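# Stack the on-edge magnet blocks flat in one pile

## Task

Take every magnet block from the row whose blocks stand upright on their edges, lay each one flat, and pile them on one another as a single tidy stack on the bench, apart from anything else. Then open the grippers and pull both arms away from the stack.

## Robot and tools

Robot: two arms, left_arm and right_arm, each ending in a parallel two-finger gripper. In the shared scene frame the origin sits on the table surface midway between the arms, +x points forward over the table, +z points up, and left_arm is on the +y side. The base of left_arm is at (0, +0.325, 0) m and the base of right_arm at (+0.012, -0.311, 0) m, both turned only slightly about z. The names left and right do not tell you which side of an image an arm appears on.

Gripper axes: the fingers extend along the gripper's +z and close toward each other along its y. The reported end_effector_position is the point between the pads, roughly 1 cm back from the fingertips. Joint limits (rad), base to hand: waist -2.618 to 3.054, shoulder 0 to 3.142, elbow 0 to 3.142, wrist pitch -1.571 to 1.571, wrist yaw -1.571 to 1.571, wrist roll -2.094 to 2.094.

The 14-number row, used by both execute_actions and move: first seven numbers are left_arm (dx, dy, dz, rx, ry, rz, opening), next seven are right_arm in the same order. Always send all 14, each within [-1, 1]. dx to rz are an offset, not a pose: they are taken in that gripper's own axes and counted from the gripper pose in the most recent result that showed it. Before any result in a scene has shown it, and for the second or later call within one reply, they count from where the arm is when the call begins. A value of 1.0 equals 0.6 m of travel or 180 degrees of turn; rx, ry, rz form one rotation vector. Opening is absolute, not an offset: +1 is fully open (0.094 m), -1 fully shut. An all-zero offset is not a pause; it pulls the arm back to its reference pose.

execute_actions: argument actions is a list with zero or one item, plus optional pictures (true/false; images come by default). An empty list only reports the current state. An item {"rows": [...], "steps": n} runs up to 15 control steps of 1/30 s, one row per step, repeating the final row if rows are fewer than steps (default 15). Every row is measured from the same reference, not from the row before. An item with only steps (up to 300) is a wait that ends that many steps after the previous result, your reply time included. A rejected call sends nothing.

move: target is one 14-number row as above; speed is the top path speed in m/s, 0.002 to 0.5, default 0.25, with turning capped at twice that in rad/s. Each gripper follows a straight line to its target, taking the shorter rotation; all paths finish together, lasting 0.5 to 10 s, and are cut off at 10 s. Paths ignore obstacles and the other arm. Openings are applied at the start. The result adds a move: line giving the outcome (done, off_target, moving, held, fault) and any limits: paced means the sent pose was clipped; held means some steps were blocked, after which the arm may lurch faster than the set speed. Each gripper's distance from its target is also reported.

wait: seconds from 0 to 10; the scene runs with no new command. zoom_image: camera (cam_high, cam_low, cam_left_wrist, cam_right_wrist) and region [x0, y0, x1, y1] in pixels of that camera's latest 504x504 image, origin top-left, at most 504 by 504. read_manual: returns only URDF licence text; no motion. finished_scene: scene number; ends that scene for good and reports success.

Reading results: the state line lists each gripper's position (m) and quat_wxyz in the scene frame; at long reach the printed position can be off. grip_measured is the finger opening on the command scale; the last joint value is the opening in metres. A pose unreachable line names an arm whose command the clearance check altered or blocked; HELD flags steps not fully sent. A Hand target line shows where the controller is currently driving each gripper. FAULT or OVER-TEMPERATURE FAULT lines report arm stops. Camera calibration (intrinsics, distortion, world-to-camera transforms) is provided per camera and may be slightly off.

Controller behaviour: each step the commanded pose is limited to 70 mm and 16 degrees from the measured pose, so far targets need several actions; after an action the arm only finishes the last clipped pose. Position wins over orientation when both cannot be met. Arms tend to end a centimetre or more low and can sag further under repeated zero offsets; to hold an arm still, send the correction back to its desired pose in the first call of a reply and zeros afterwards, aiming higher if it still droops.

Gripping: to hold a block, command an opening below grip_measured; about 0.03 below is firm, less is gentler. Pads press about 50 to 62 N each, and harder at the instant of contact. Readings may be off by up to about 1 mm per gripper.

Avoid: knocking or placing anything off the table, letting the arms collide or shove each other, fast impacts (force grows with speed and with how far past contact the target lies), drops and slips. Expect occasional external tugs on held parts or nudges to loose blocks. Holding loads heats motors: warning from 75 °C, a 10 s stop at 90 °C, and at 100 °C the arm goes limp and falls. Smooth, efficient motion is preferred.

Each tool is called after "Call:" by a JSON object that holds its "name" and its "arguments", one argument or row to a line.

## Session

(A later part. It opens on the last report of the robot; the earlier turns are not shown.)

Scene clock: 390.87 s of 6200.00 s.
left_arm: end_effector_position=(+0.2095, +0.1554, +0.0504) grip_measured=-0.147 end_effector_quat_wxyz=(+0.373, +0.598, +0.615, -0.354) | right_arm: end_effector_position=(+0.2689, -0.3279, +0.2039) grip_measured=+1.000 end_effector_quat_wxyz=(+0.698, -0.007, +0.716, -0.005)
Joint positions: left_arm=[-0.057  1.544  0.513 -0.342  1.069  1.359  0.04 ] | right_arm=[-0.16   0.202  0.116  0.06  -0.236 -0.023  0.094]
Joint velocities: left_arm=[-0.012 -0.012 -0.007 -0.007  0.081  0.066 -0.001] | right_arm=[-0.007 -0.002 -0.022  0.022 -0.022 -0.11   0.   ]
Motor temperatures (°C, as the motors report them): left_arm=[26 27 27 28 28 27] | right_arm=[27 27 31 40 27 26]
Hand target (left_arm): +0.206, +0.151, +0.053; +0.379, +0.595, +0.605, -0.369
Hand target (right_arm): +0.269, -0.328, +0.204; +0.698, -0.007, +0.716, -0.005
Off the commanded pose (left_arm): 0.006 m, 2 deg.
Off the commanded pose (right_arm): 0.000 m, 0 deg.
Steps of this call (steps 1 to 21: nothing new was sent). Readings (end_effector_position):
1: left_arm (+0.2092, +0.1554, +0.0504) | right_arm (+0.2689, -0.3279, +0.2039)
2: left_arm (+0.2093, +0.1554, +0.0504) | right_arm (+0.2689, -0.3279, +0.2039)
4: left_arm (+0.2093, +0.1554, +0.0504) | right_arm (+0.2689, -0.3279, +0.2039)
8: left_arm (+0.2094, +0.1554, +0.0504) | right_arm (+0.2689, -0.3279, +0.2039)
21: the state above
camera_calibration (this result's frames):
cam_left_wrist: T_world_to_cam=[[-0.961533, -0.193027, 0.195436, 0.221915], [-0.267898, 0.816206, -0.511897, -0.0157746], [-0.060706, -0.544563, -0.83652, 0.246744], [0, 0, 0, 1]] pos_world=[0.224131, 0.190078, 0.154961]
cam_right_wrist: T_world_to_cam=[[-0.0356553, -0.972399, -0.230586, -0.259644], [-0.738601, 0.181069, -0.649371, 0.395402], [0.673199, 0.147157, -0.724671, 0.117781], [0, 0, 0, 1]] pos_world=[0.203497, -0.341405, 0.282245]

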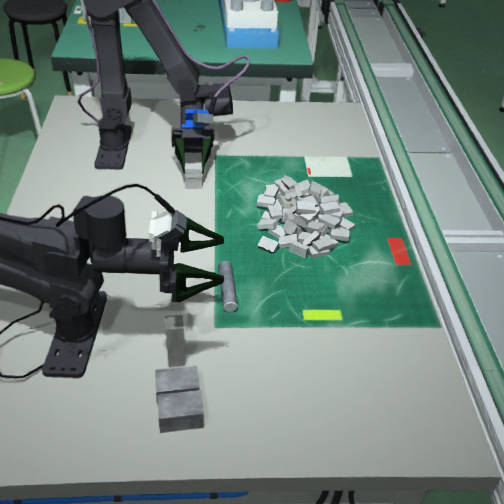

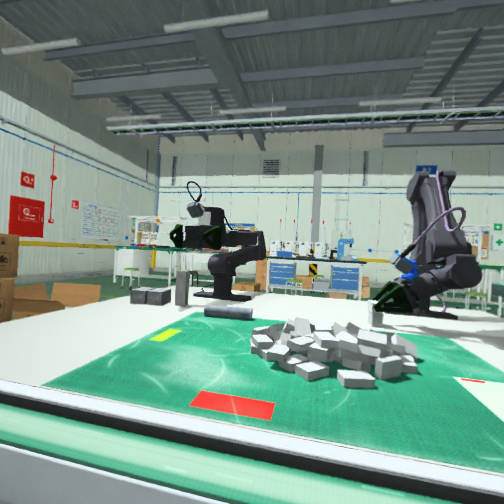

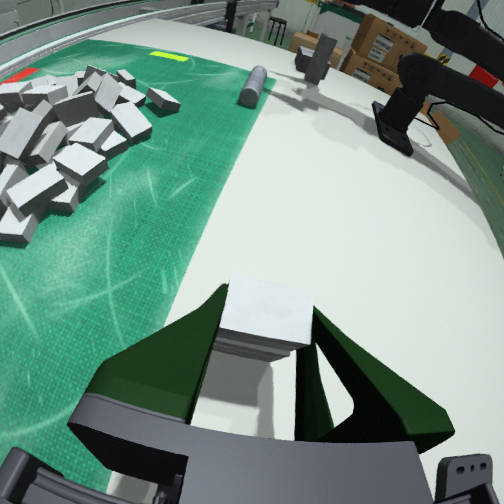

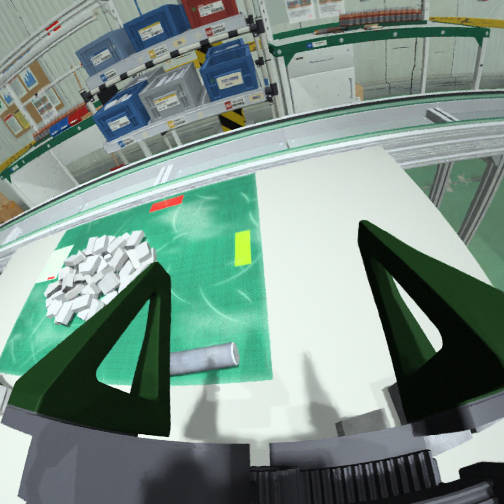

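Call:
{"name": "execute_actions", "arguments": {
  "actions": [
    {"rows": [[0,0,0,0,0,0,-0.17,0,0,0,0,0,0,1],[0,0,0,0,0,0,-0.16,0,0,0,0,0,0,1],[0,0,0,0,0,0,-0.15,0,0,0,0,0,0,1],[0,0,0,0,0,0,-0.14,0,0,0,0,0,0,1],[0,0,0,0,0,0,-0.13,0,0,0,0,0,0,1],[0,0,0,0,0,0,-0.11,0,0,0,0,0,0,1],[0,0,0,0,0,0,-0.08,0,0,0,0,0,0,1],[0,0,0,0,0,0,-0.04,0,0,0,0,0,0,1],[0,0,0,0,0,0,0.0,0,0,0,0,0,0,1],[0,0,0,0,0,0,0.06,0,0,0,0,0,0,1],[0,0,0,0,0,0,0.12,0,0,0,0,0,0,1],[0,0,0,0,0,0,0.18,0,0,0,0,0,0,1],[0,0,0,0,0,0,0.24,0,0,0,0,0,0,1],[0,0,0,0,0,0,0.3,0,0,0,0,0,0,1],[0,0,0,0,0,0,0.36,0,0,0,0,0,0,1]], "steps": 15}
  ],
  "pictures": false
}}

Call:
{"name": "move", "arguments": {
  "target": [-0.06,0,-0.13,0,0,0,0.5, 0,0,0,0,0,0,1],
  "speed": 0.1
}}

Call:
{"name": "zoom_image", "arguments": {
  "camera": "cam_low",
  "region": [350, 280, 410, 340]
}}

Call:
{"name": "zoom_image", "arguments": {
  "camera": "cam_high",
  "region": [165, 145, 225, 205]
}}

Call:
{"name": "zoom_image", "arguments": {
  "camera": "cam_left_wrist",
  "region": [170, 200, 350, 380]
}}

Scene clock: 400.37 s of 6200.00 s.
left_arm: end_effector_position=(+0.2097, +0.1558, +0.0498) grip_measured=+0.332 end_effector_quat_wxyz=(+0.372, +0.599, +0.615, -0.352) | right_arm: end_effector_position=(+0.2689, -0.3279, +0.2039) grip_measured=+1.000 end_effector_quat_wxyz=(+0.698, -0.007, +0.716, -0.005)
Joint positions: left_arm=[-0.057  1.544  0.513 -0.342  1.065  1.359  0.063] | right_arm=[-0.16   0.202  0.116  0.06  -0.236 -0.023  0.094]
Joint velocities: left_arm=[-0.002  0.002 -0.022 -0.037  0.007  0.022  0.054] | right_arm=[ 0.007 -0.007  0.007 -0.066 -0.022 -0.022  0.   ]
Motor temperatures (°C, as the motors report them): left_arm=[26 27 27 28 28 27] | right_arm=[27 27 31 40 27 26]
Hand target (left_arm): +0.209, +0.155, +0.050; +0.373, +0.598, +0.614, -0.354
Hand target (right_arm): +0.269, -0.328, +0.204; +0.698, -0.007, +0.716, -0.005
Off the commanded pose (left_arm): 0.001 m, 0 deg.
Off the commanded pose (right_arm): 0.000 m, 0 deg.
Steps of this call (steps 1 to 90: nothing new was sent; then 6.00 s passed at rest; steps 91 to 105: all 15 steps of this action). Readings (end_effector_position):
91: left_arm (+0.2095, +0.1555, +0.0503) | right_arm (+0.2689, -0.3279, +0.2039)
92: left_arm (+0.2095, +0.1555, +0.0502) | right_arm (+0.2689, -0.3279, +0.2039)
94: left_arm (+0.2095, +0.1555, +0.0502) | right_arm (+0.2689, -0.3279, +0.2039)
98: left_arm (+0.2096, +0.1557, +0.0499) | right_arm (+0.2689, -0.3279, +0.2039)
105: the state above

Scene clock: 402.13 s of 6200.00 s.
left_arm: end_effector_position=(+0.2034, +0.2058, +0.1144) grip_measured=+0.499 end_effector_quat_wxyz=(+0.366, +0.603, +0.615, -0.351) | right_arm: end_effector_position=(+0.2689, -0.3279, +0.2039) grip_measured=+1.000 end_effector_quat_wxyz=(+0.698, -0.007, +0.716, -0.005)
Joint positions: left_arm=[ 0.186  1.474  0.771 -1.122  1.046  1.873  0.07 ] | right_arm=[-0.16   0.202  0.116  0.06  -0.236 -0.023  0.094]
Joint velocities: left_arm=[-0.002 -0.007 -0.007 -0.051  0.037  0.022 -0.001] | right_arm=[-0.012  0.002 -0.012 -0.066 -0.007  0.051  0.   ]
Motor temperatures (°C, as the motors report them): left_arm=[26 27 27 28 28 27] | right_arm=[27 27 31 40 27 26]
Hand target (left_arm): +0.208, +0.208, +0.116; +0.369, +0.601, +0.615, -0.352
Hand target (right_arm): +0.269, -0.328, +0.204; +0.698, -0.007, +0.716, -0.005
Off the commanded pose (left_arm): 0.006 m, 1 deg.
Off the commanded pose (right_arm): 0.000 m, 0 deg.
move: done
camera_calibration (this result's frames):
cam_left_wrist: T_world_to_cam=[[-0.962585, -0.188204, 0.194959, 0.212558], [-0.262501, 0.826193, -0.498496, -0.0304015], [-0.0672554, -0.531021, -0.844685, 0.326851], [0, 0, 0, 1]] pos_world=[0.218607, 0.238686, 0.219491]
cam_right_wrist: T_world_to_cam=[[-0.0356553, -0.972399, -0.230586, -0.259644], [-0.738601, 0.181069, -0.649371, 0.395402], [0.673199, 0.147157, -0.724671, 0.117781], [0, 0, 0, 1]] pos_world=[0.203497, -0.341405, 0.282245]

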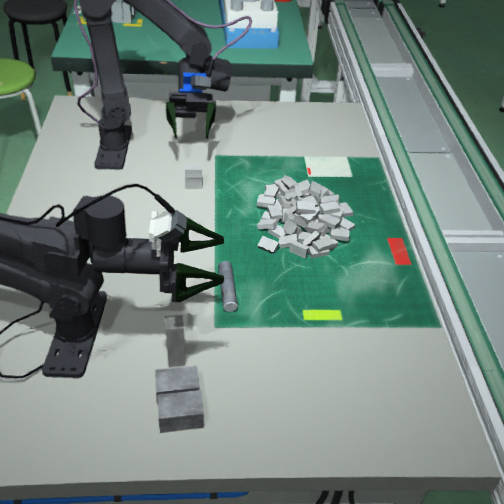

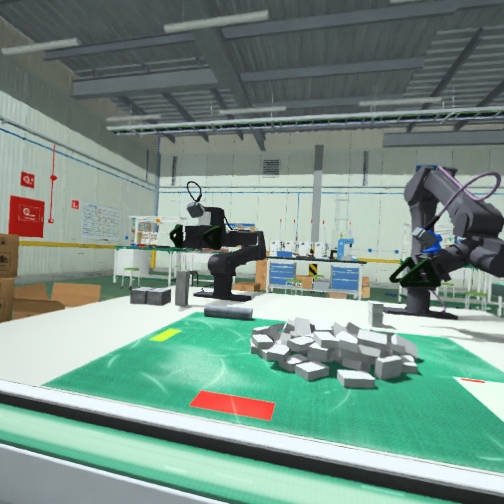

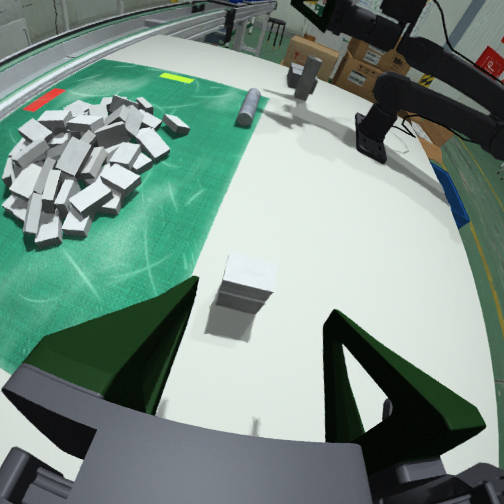

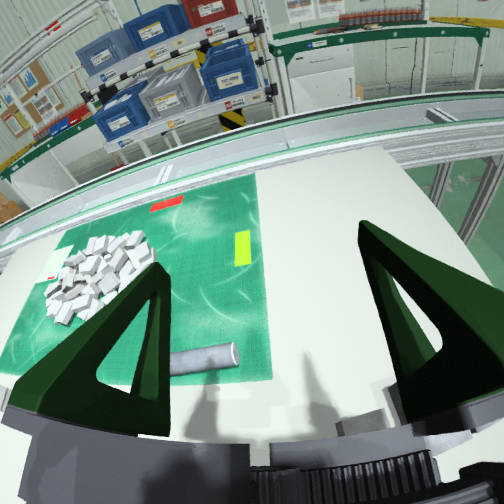

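Region (350, 280, 410, 340) of cam_low's 504x504 image, scaled by 8.400, with more detail than that image has.

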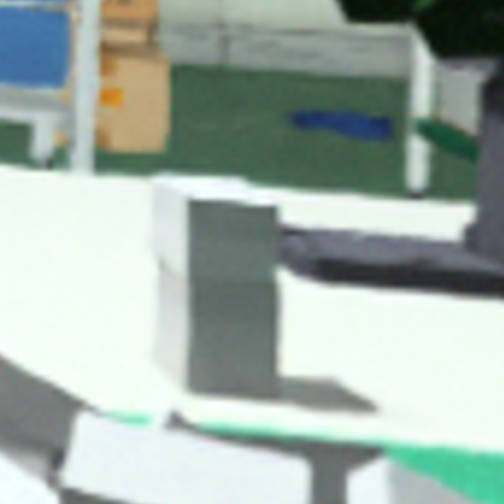

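Region (165, 145, 225, 205) of cam_high's 504x504 image, scaled by 8.400, with more detail than that image has.

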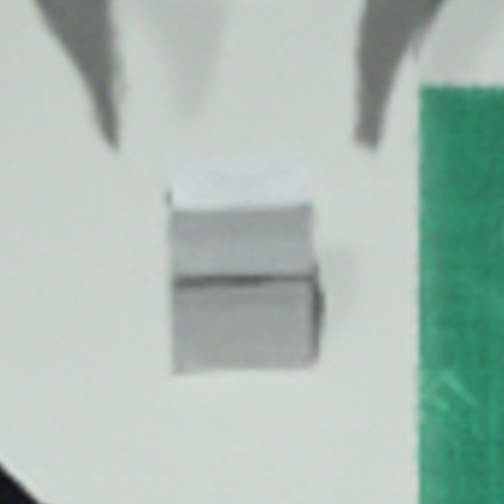

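Region (170, 200, 350, 380) of cam_left_wrist's 504x504 image, scaled by 2.800, with more detail than that image has.

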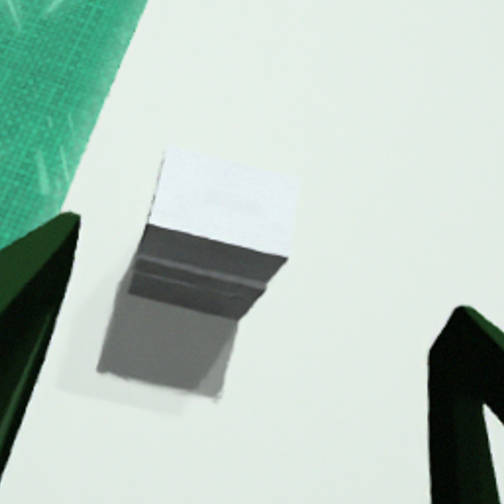

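Call:
{"name": "move", "arguments": {
  "target": [-0.0653,0.0082,0.0647,-0.2608,0.2665,-0.448,0.15, 0,0,0,0,0,0,1],
  "speed": 0.3
}}

Scene clock: 420.37 s of 6200.00 s.
left_arm: end_effector_position=(+0.2124, +0.1549, +0.1307) grip_measured=+0.151 end_effector_quat_wxyz=(-0.007, -0.006, +1.000, -0.015) | right_arm: end_effector_position=(+0.2689, -0.3279, +0.2039) grip_measured=+1.000 end_effector_quat_wxyz=(+0.698, -0.007, +0.716, -0.005)
Joint positions: left_arm=[-0.647  1.566  1.312 -1.309  0.033 -0.669  0.054] | right_arm=[-0.16   0.202  0.116  0.06  -0.236 -0.023  0.094]
Joint velocities: left_arm=[ 0.012 -0.012  0.002  0.037 -0.051 -0.007  0.   ] | right_arm=[-0.012 -0.007 -0.002  0.037 -0.051 -0.066  0.   ]
Motor temperatures (°C, as the motors report them): left_arm=[26 27 28 28 28 27] | right_arm=[27 27 31 40 27 26]
Hand target (left_arm): +0.214, +0.154, +0.134; -0.004, -0.007, +1.000, -0.010
Hand target (right_arm): +0.269, -0.328, +0.204; +0.698, -0.007, +0.716, -0.005
Off the commanded pose (left_arm): 0.003 m, 2 deg.
Off the commanded pose (right_arm): 0.000 m, 0 deg.
After step 90, 11.53 s passed at rest.
move: done
camera_calibration (this result's frames):
cam_left_wrist: T_world_to_cam=[[0.269251, -0.962893, -0.0184624, 0.0946606], [-0.827444, -0.2411, 0.507156, 0.175937], [-0.492788, -0.121276, -0.861657, 0.343258], [0, 0, 0, 1]] pos_world=[0.289244, 0.175195, 0.208291]
cam_right_wrist: T_world_to_cam=[[-0.0356553, -0.972399, -0.230586, -0.259644], [-0.738601, 0.181069, -0.649371, 0.395402], [0.673199, 0.147157, -0.724671, 0.117781], [0, 0, 0, 1]] pos_world=[0.203497, -0.341405, 0.282245]

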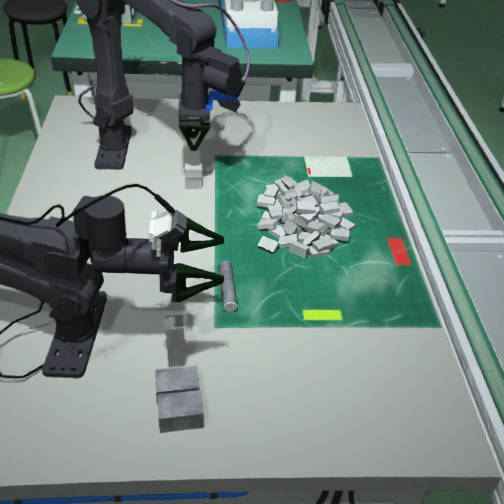

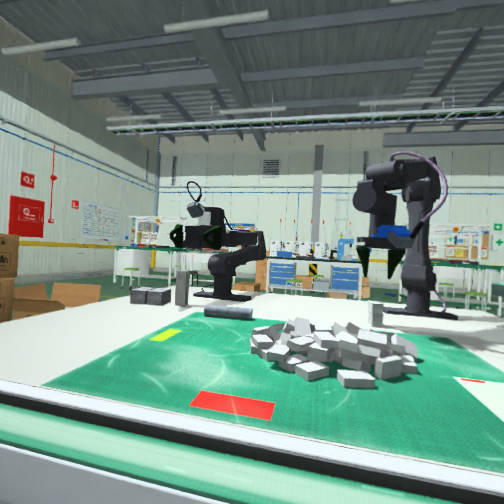

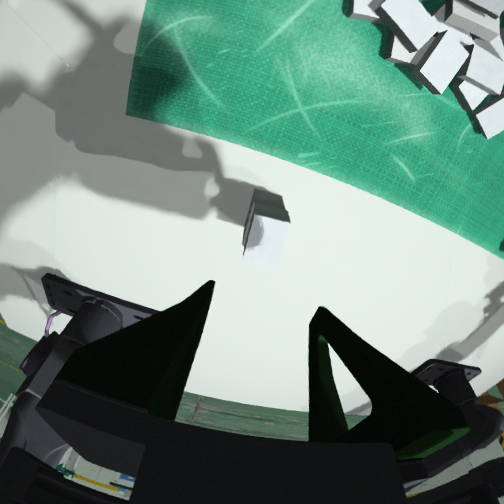

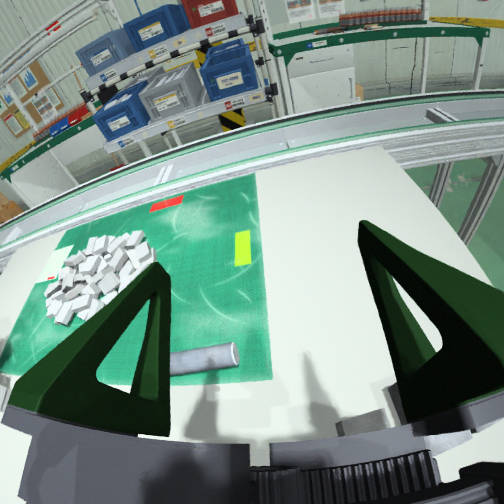

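Call:
{"name": "zoom_image", "arguments": {
  "camera": "cam_left_wrist",
  "region": [215, 175, 315, 275]
}}

Region (215, 175, 315, 275) of cam_left_wrist's 504x504 image, scaled by 5.040, with more detail than that image has.

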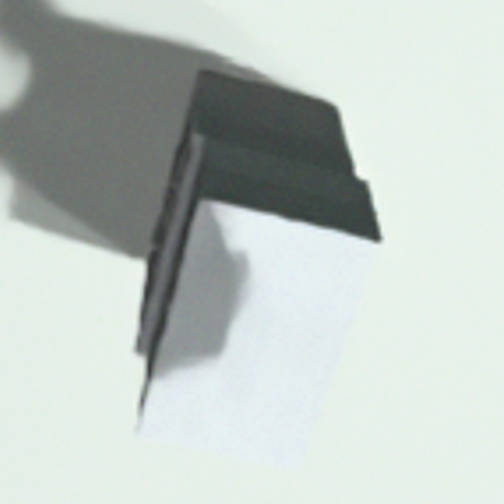

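Call:
{"name": "move", "arguments": {
  "target": [-0.0017,-0.003,0.177,-0.014,-0.005,0,0.15, 0,0,0,0,0,0,1],
  "speed": 0.08
}}

Call:
{"name": "zoom_image", "arguments": {
  "camera": "cam_low",
  "region": [340, 270, 420, 340]
}}

Scene clock: 438.43 s of 6200.00 s.
left_arm: end_effector_position=(+0.2113, +0.1483, +0.0291) grip_measured=+0.151 end_effector_quat_wxyz=(-0.002, -0.006, +1.000, -0.002) | right_arm: end_effector_position=(+0.2689, -0.3279, +0.2039) grip_measured=+1.000 end_effector_quat_wxyz=(+0.698, -0.007, +0.716, -0.005)
Joint positions: left_arm=[-0.686  1.67   1.006 -0.907  0.005 -0.708  0.054] | right_arm=[-0.16   0.202  0.116  0.06  -0.236 -0.023  0.094]
Joint velocities: left_arm=[-0.002 -0.002  0.007  0.007 -0.022 -0.007 -0.   ] | right_arm=[-0.012 -0.017 -0.012  0.051 -0.081 -0.037  0.   ]
Motor temperatures (°C, as the motors report them): left_arm=[26 27 29 28 28 27] | right_arm=[27 27 31 40 27 26]
Hand target (left_arm): +0.210, +0.150, +0.025; +0.000, -0.006, +1.000, +0.006
Hand target (right_arm): +0.269, -0.328, +0.204; +0.698, -0.007, +0.716, -0.005
Off the commanded pose (left_arm): 0.005 m, 1 deg.
Off the commanded pose (right_arm): 0.000 m, 0 deg.
After step 90, 13.20 s passed at rest.
move: done
camera_calibration (this result's frames):
cam_left_wrist: T_world_to_cam=[[0.269316, -0.962166, -0.0412973, 0.0873511], [-0.833186, -0.25429, 0.491057, 0.228631], [-0.48298, -0.097841, -0.870148, 0.249116], [0, 0, 0, 1]] pos_world=[0.287285, 0.166559, 0.108105]
cam_right_wrist: T_world_to_cam=[[-0.0356553, -0.972399, -0.230586, -0.259644], [-0.738601, 0.181069, -0.649371, 0.395402], [0.673199, 0.147157, -0.724671, 0.117781], [0, 0, 0, 1]] pos_world=[0.203497, -0.341405, 0.282245]

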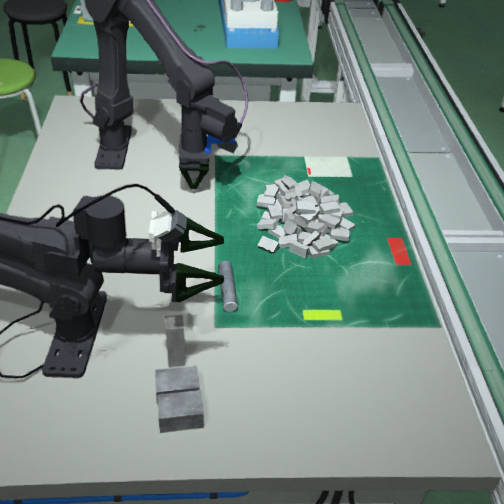

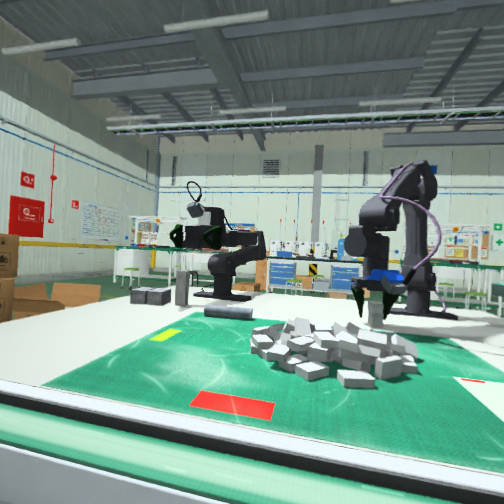

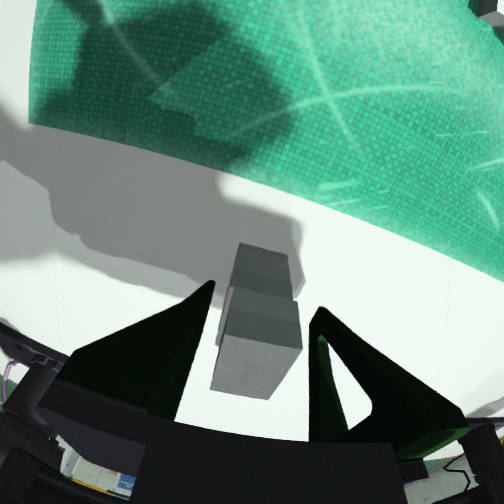

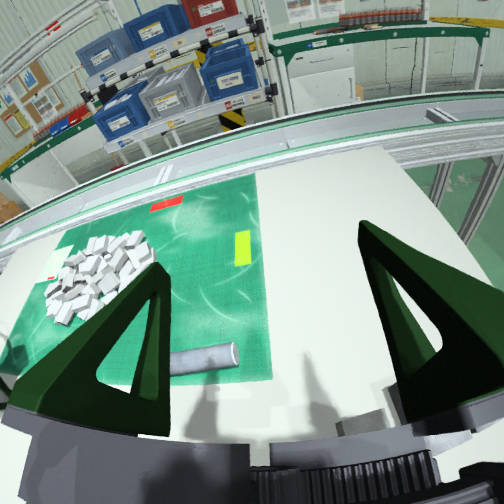

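Region (340, 270, 420, 340) of cam_low's 504x504 image, scaled by 6.300, with more detail than that image has; it fills the top 441 rows of this view, and the rest is white.

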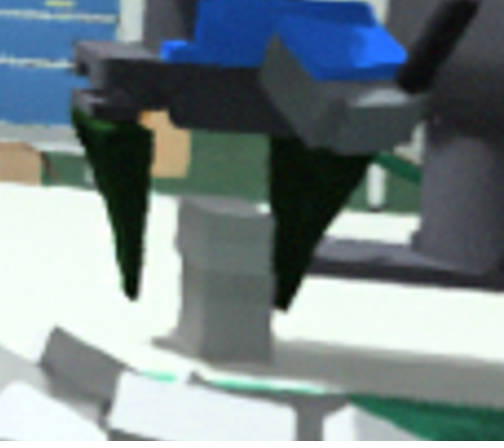

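Call:
{"name": "move", "arguments": {
  "target": [0,0.011,0.027,0,0,0,0.0, 0,0,0,0,0,0,1],
  "speed": 0.03
}}

Call:
{"name": "zoom_image", "arguments": {
  "camera": "cam_low",
  "region": [340, 270, 420, 340]
}}

Scene clock: 445.37 s of 6200.00 s.
left_arm: end_effector_position=(+0.2111, +0.1513, +0.0187) grip_measured=+0.001 end_effector_quat_wxyz=(+0.003, -0.006, +1.000, -0.006) | right_arm: end_effector_position=(+0.2689, -0.3279, +0.2039) grip_measured=+1.000 end_effector_quat_wxyz=(+0.698, -0.007, +0.716, -0.005)
Joint positions: left_arm=[-0.678  1.67   0.96  -0.849  0.005 -0.701  0.047] | right_arm=[-0.16   0.202  0.116  0.06  -0.236 -0.023  0.094]
Joint velocities: left_arm=[-0.007  0.002  0.007  0.066  0.007  0.037 -0.   ] | right_arm=[-0.002 -0.022  0.007 -0.037 -0.022 -0.022  0.   ]
Motor temperatures (°C, as the motors report them): left_arm=[26 27 28 28 28 27] | right_arm=[27 27 31 40 27 26]
Hand target (left_arm): +0.211, +0.155, +0.013; -0.002, -0.006, +1.000, -0.002
Hand target (right_arm): +0.269, -0.328, +0.204; +0.698, -0.007, +0.716, -0.005
Off the commanded pose (left_arm): 0.007 m, 1 deg.
Off the commanded pose (right_arm): 0.000 m, 0 deg.
After step 90, 3.10 s passed at rest.
move: done
camera_calibration (this result's frames):
cam_left_wrist: T_world_to_cam=[[0.270395, -0.962224, -0.0317861, 0.0894409], [-0.837578, -0.251391, 0.485042, 0.234931], [-0.47471, -0.10453, -0.873913, 0.239602], [0, 0, 0, 1]] pos_world=[0.286331, 0.170167, 0.0982832]
cam_right_wrist: T_world_to_cam=[[-0.0356553, -0.972399, -0.230586, -0.259644], [-0.738601, 0.181069, -0.649371, 0.395402], [0.673199, 0.147157, -0.724671, 0.117781], [0, 0, 0, 1]] pos_world=[0.203497, -0.341405, 0.282245]

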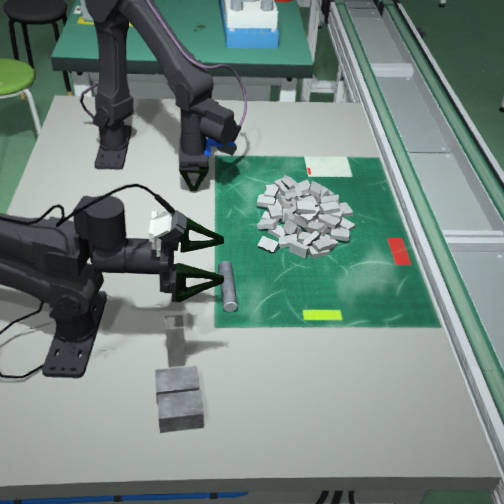

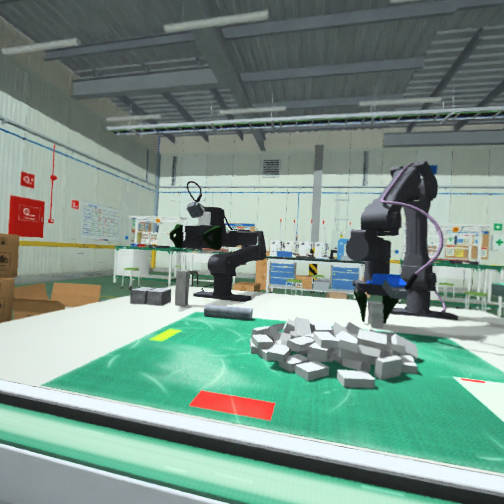

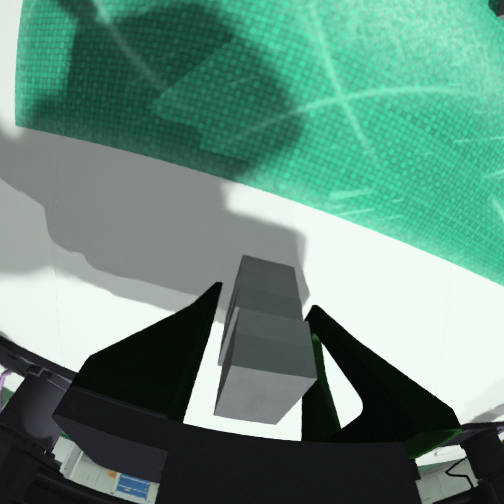

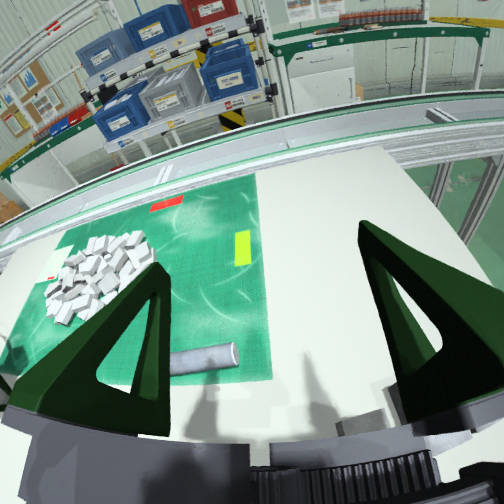

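Region (340, 270, 420, 340) of cam_low's 504x504 image, scaled by 6.300, with more detail than that image has; it fills the top 441 rows of this view, and the rest is white.

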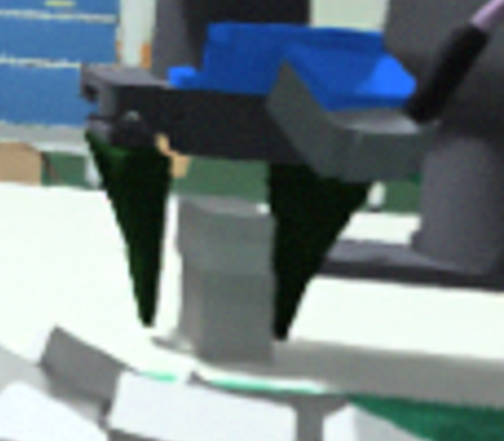

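Call:
{"name": "move", "arguments": {
  "target": [0,0.010,0.014,-0.005,0,0,-0.2, 0,0,0,0,0,0,1],
  "speed": 0.02
}}

Call:
{"name": "zoom_image", "arguments": {
  "camera": "cam_low",
  "region": [340, 270, 420, 340]
}}

Scene clock: 451.00 s of 6200.00 s.
left_arm: end_effector_position=(+0.2102, +0.1520, +0.0156) grip_measured=-0.199 end_effector_quat_wxyz=(+0.004, -0.006, +1.000, -0.006) | right_arm: end_effector_position=(+0.2689, -0.3279, +0.2039) grip_measured=+1.000 end_effector_quat_wxyz=(+0.698, -0.007, +0.716, -0.005)
Joint positions: left_arm=[-0.678  1.67   0.947 -0.833  0.005 -0.701  0.038] | right_arm=[-0.16   0.202  0.116  0.06  -0.236 -0.023  0.094]
Joint velocities: left_arm=[ 0.007 -0.007 -0.002 -0.066 -0.007 -0.007  0.001] | right_arm=[-0.002  0.007 -0.002  0.007  0.037 -0.037  0.   ]
Motor temperatures (°C, as the motors report them): left_arm=[26 27 28 28 28 27] | right_arm=[27 27 31 40 27 26]
Hand target (left_arm): +0.211, +0.157, +0.010; +0.003, -0.006, +1.000, +0.002
Hand target (right_arm): +0.269, -0.328, +0.204; +0.698, -0.007, +0.716, -0.005
Off the commanded pose (left_arm): 0.008 m, 1 deg.
Off the commanded pose (right_arm): 0.000 m, 0 deg.
After step 90, 1.87 s passed at rest.
move: done
camera_calibration (this result's frames):
cam_left_wrist: T_world_to_cam=[[0.269707, -0.962468, -0.0302241, 0.0904155], [-0.838487, -0.250167, 0.484103, 0.235898], [-0.473495, -0.105224, -0.874489, 0.236442], [0, 0, 0, 1]] pos_world=[0.285366, 0.170915, 0.0952996]
cam_right_wrist: T_world_to_cam=[[-0.0356553, -0.972399, -0.230586, -0.259644], [-0.738601, 0.181069, -0.649371, 0.395402], [0.673199, 0.147157, -0.724671, 0.117781], [0, 0, 0, 1]] pos_world=[0.203497, -0.341405, 0.282245]

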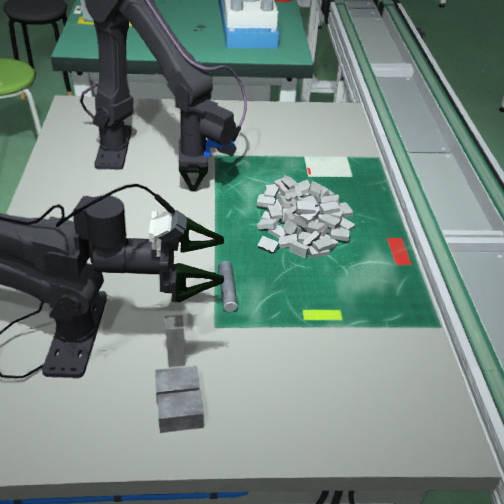

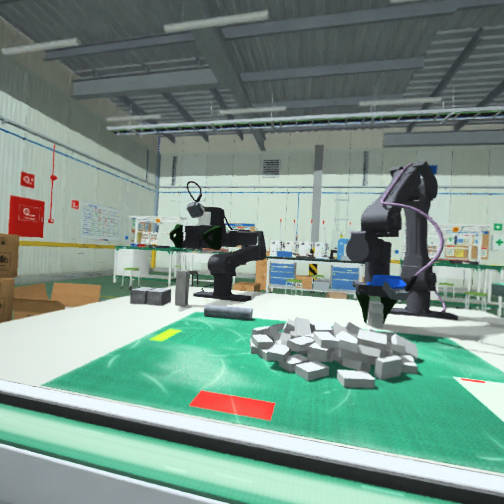

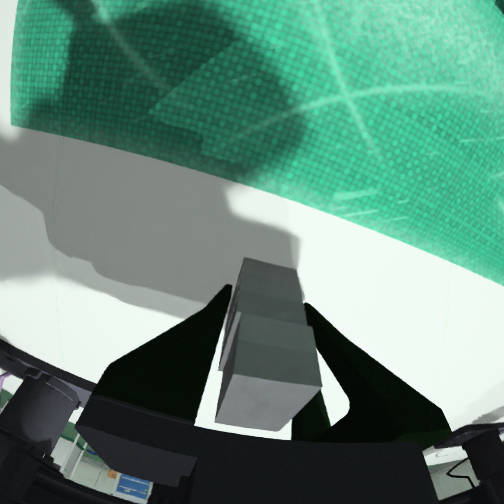

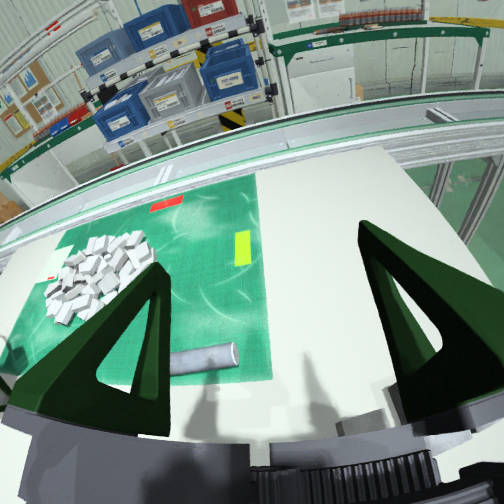

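Region (340, 270, 420, 340) of cam_low's 504x504 image, scaled by 6.300, with more detail than that image has; it fills the top 441 rows of this view, and the rest is white.

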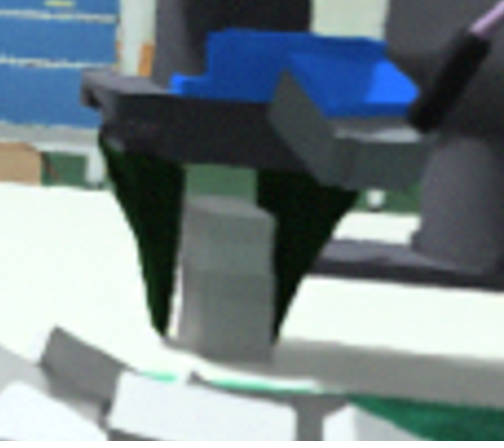

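Call:
{"name": "execute_actions", "arguments": {
  "actions": [
    {"rows": [[0,0,0,0,0,0,-0.22,0,0,0,0,0,0,1],[0,0,0,0,0,0,-0.24,0,0,0,0,0,0,1],[0,0,0,0,0,0,-0.26,0,0,0,0,0,0,1],[0,0,0,0,0,0,-0.28,0,0,0,0,0,0,1],[0,0,0,0,0,0,-0.30,0,0,0,0,0,0,1],[0,0,0,0,0,0,-0.315,0,0,0,0,0,0,1],[0,0,0,0,0,0,-0.33,0,0,0,0,0,0,1],[0,0,0,0,0,0,-0.345,0,0,0,0,0,0,1],[0,0,0,0,0,0,-0.36,0,0,0,0,0,0,1],[0,0,0,0,0,0,-0.37,0,0,0,0,0,0,1],[0,0,0,0,0,0,-0.38,0,0,0,0,0,0,1],[0,0,0,0,0,0,-0.39,0,0,0,0,0,0,1],[0,0,0,0,0,0,-0.40,0,0,0,0,0,0,1],[0,0,0,0,0,0,-0.41,0,0,0,0,0,0,1],[0,0,0,0,0,0,-0.42,0,0,0,0,0,0,1]], "steps": 15}
  ],
  "pictures": false
}}

Call:
{"name": "execute_actions", "arguments": {
  "actions": [
    {"rows": [[0,0,0,0,0,0,-0.428,0,0,0,0,0,0,1],[0,0,0,0,0,0,-0.436,0,0,0,0,0,0,1],[0,0,0,0,0,0,-0.444,0,0,0,0,0,0,1],[0,0,0,0,0,0,-0.452,0,0,0,0,0,0,1],[0,0,0,0,0,0,-0.46,0,0,0,0,0,0,1],[0,0,0,0,0,0,-0.468,0,0,0,0,0,0,1],[0,0,0,0,0,0,-0.476,0,0,0,0,0,0,1],[0,0,0,0,0,0,-0.484,0,0,0,0,0,0,1],[0,0,0,0,0,0,-0.49,0,0,0,0,0,0,1]], "steps": 15}
  ]
}}

Scene clock: 461.23 s of 6200.00 s.
left_arm: end_effector_position=(+0.2104, +0.1530, +0.0156) grip_measured=-0.414 end_effector_quat_wxyz=(+0.005, -0.006, +1.000, -0.004) | right_arm: end_effector_position=(+0.2689, -0.3279, +0.2039) grip_measured=+1.000 end_effector_quat_wxyz=(+0.698, -0.007, +0.716, -0.005)
Joint positions: left_arm=[-0.678  1.67   0.947 -0.835 -0.    -0.701  0.028] | right_arm=[-0.16   0.202  0.116  0.06  -0.236 -0.023  0.094]
Joint velocities: left_arm=[-0.007 -0.012  0.002  0.095  0.007 -0.051 -0.008] | right_arm=[-0.012 -0.007  0.007 -0.037  0.051 -0.007  0.   ]
Motor temperatures (°C, as the motors report them): left_arm=[26 27 28 28 28 27] | right_arm=[27 27 31 40 27 26]
Hand target (left_arm): +0.210, +0.152, +0.016; +0.004, -0.006, +1.000, -0.006
Hand target (right_arm): +0.269, -0.328, +0.204; +0.698, -0.007, +0.716, -0.005
Off the commanded pose (left_arm): 0.001 m, 0 deg.
Off the commanded pose (right_arm): 0.000 m, 0 deg.
Steps of this call (steps 1 to 90: nothing new was sent; then 6.73 s passed at rest; steps 91 to 105: all 15 steps of this action). Readings (end_effector_position):
91: left_arm (+0.2107, +0.1517, +0.0156) | right_arm (+0.2689, -0.3279, +0.2039)
92: left_arm (+0.2107, +0.1517, +0.0156) | right_arm (+0.2689, -0.3279, +0.2039)
94: left_arm (+0.2107, +0.1517, +0.0156) | right_arm (+0.2689, -0.3279, +0.2039)
98: left_arm (+0.2106, +0.1527, +0.0156) | right_arm (+0.2689, -0.3279, +0.2039)
105: the state above

Scene clock: 461.73 s of 6200.00 s.
left_arm: end_effector_position=(+0.2105, +0.1533, +0.0156) grip_measured=-0.457 end_effector_quat_wxyz=(+0.005, -0.006, +1.000, -0.003) | right_arm: end_effector_position=(+0.2689, -0.3279, +0.2039) grip_measured=+1.000 end_effector_quat_wxyz=(+0.698, -0.007, +0.716, -0.005)
Joint positions: left_arm=[-0.678  1.67   0.947 -0.836 -0.002 -0.701  0.025] | right_arm=[-0.16   0.202  0.116  0.06  -0.236 -0.023  0.094]
Joint velocities: left_arm=[ 0.007 -0.027 -0.007 -0.037  0.051 -0.051  0.001] | right_arm=[-0.002 -0.012  0.002 -0.022  0.022 -0.022  0.   ]
Motor temperatures (°C, as the motors report them): left_arm=[26 27 28 28 28 27] | right_arm=[27 27 31 40 27 26]
Hand target (left_arm): +0.210, +0.153, +0.016; +0.005, -0.006, +1.000, -0.004
Hand target (right_arm): +0.269, -0.328, +0.204; +0.698, -0.007, +0.716, -0.005
Off the commanded pose (left_arm): 0.000 m, 0 deg.
Off the commanded pose (right_arm): 0.000 m, 0 deg.
Steps of this call (steps 1 to 15: all 15 steps of this action). Readings (end_effector_position):
1: left_arm (+0.2105, +0.1531, +0.0156) | right_arm (+0.2689, -0.3279, +0.2039)
2: left_arm (+0.2105, +0.1532, +0.0156) | right_arm (+0.2689, -0.3279, +0.2039)
4: left_arm (+0.2105, +0.1533, +0.0156) | right_arm (+0.2689, -0.3279, +0.2039)
8: left_arm (+0.2105, +0.1533, +0.0156) | right_arm (+0.2689, -0.3279, +0.2039)
15: the state above
camera_calibration (this result's frames):
cam_left_wrist: T_world_to_cam=[[0.269852, -0.962224, -0.0361188, 0.0916443], [-0.839461, -0.253467, 0.480686, 0.237183], [-0.471683, -0.0993939, -0.876149, 0.235428], [0, 0, 0, 1]] pos_world=[0.285422, 0.1717, 0.0955697]
cam_right_wrist: T_world_to_cam=[[-0.0356553, -0.972399, -0.230586, -0.259644], [-0.738601, 0.181069, -0.649371, 0.395402], [0.673199, 0.147157, -0.724671, 0.117781], [0, 0, 0, 1]] pos_world=[0.203497, -0.341405, 0.282245]

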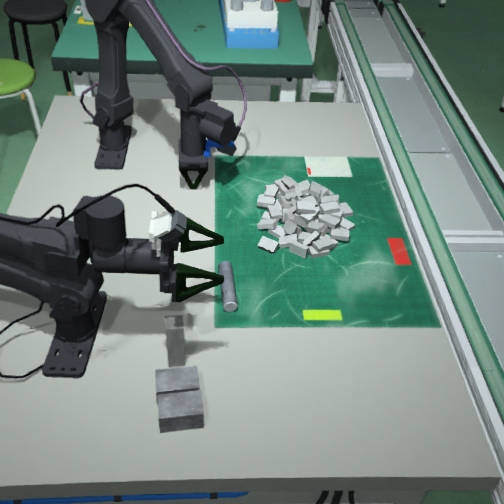

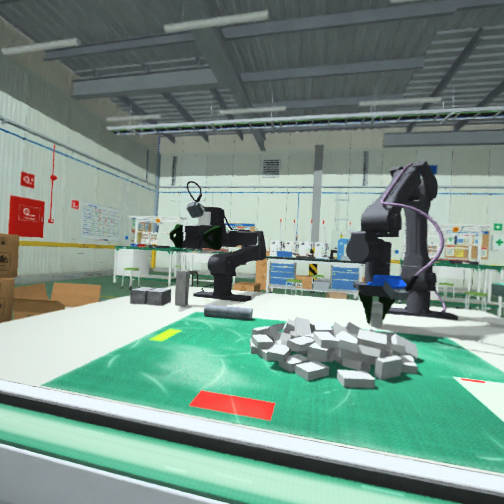

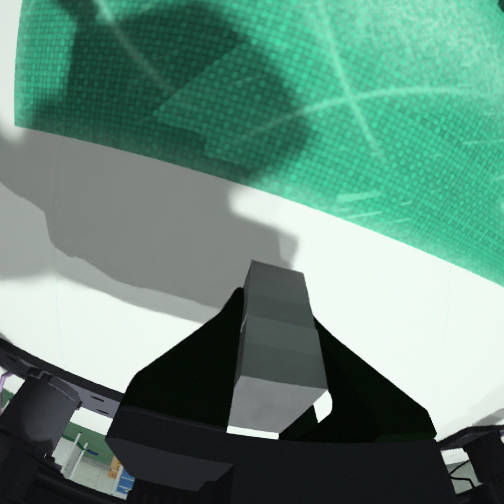

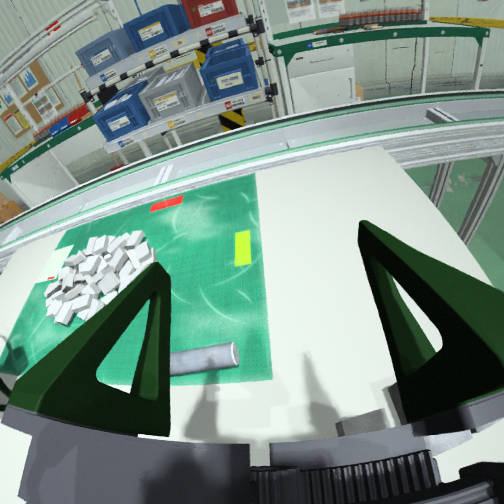

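Call:
{"name": "execute_actions", "arguments": {
  "actions": []
}}

Scene clock: 474.23 s of 6200.00 s.
left_arm: end_effector_position=(+0.2105, +0.1533, +0.0156) grip_measured=-0.457 end_effector_quat_wxyz=(+0.005, -0.006, +1.000, -0.003) | right_arm: end_effector_position=(+0.2689, -0.3279, +0.2039) grip_measured=+1.000 end_effector_quat_wxyz=(+0.698, -0.007, +0.716, -0.005)
Joint positions: left_arm=[-0.678  1.67   0.947 -0.836 -0.002 -0.701  0.025] | right_arm=[-0.16   0.202  0.116  0.06  -0.236 -0.023  0.094]
Joint velocities: left_arm=[-0.002  0.002 -0.002 -0.051 -0.081 -0.066 -0.001] | right_arm=[-0.002 -0.007 -0.012 -0.051  0.051 -0.007  0.   ]
Motor temperatures (°C, as the motors report them): left_arm=[26 28 28 27 28 27] | right_arm=[27 27 31 40 27 26]
Hand target (left_arm): +0.210, +0.153, +0.016; +0.005, -0.006, +1.000, -0.004
Hand target (right_arm): +0.269, -0.328, +0.204; +0.698, -0.007, +0.716, -0.005
Off the commanded pose (left_arm): 0.000 m, 0 deg.
Off the commanded pose (right_arm): 0.000 m, 0 deg.
Steps of this call (steps 1 to 90: nothing new was sent; then 9.50 s passed at rest). Readings (end_effector_position):
1: left_arm (+0.2105, +0.1533, +0.0156) | right_arm (+0.2689, -0.3279, +0.2039)
2: left_arm (+0.2105, +0.1533, +0.0156) | right_arm (+0.2689, -0.3279, +0.2039)
4: left_arm (+0.2105, +0.1533, +0.0156) | right_arm (+0.2689, -0.3279, +0.2039)
8: left_arm (+0.2105, +0.1533, +0.0156) | right_arm (+0.2689, -0.3279, +0.2039)
90: the state above
camera_calibration (this result's frames):
cam_left_wrist: T_world_to_cam=[[0.269852, -0.962224, -0.0361188, 0.0916443], [-0.839461, -0.253467, 0.480686, 0.237183], [-0.471683, -0.0993939, -0.876149, 0.235428], [0, 0, 0, 1]] pos_world=[0.285422, 0.1717, 0.0955697]
cam_right_wrist: T_world_to_cam=[[-0.0356553, -0.972399, -0.230586, -0.259644], [-0.738601, 0.181069, -0.649371, 0.395402], [0.673199, 0.147157, -0.724671, 0.117781], [0, 0, 0, 1]] pos_world=[0.203497, -0.341405, 0.282245]

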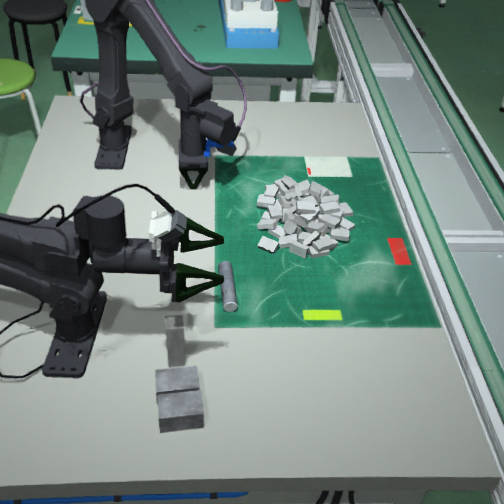

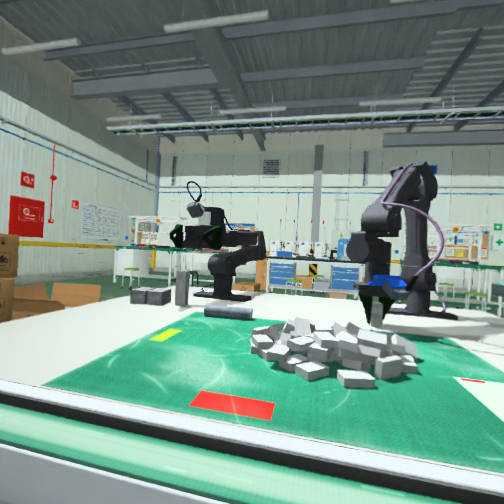

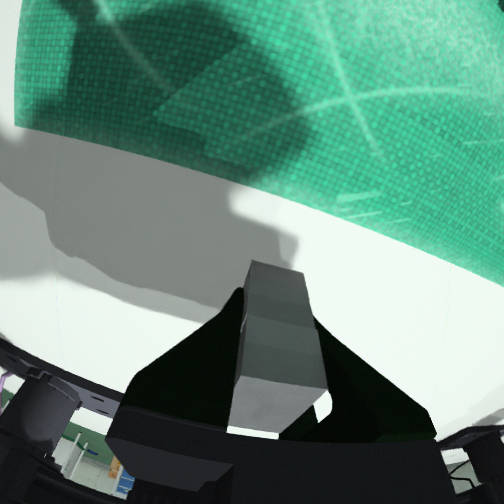

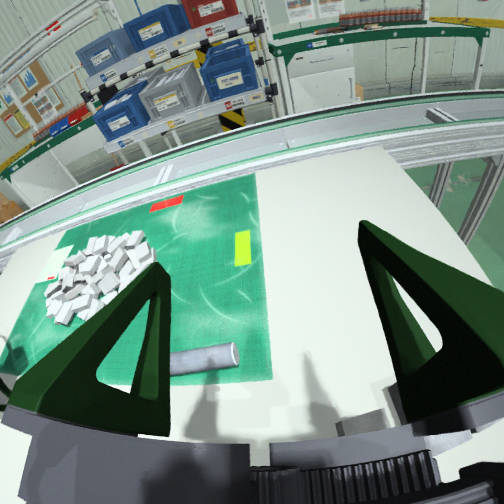

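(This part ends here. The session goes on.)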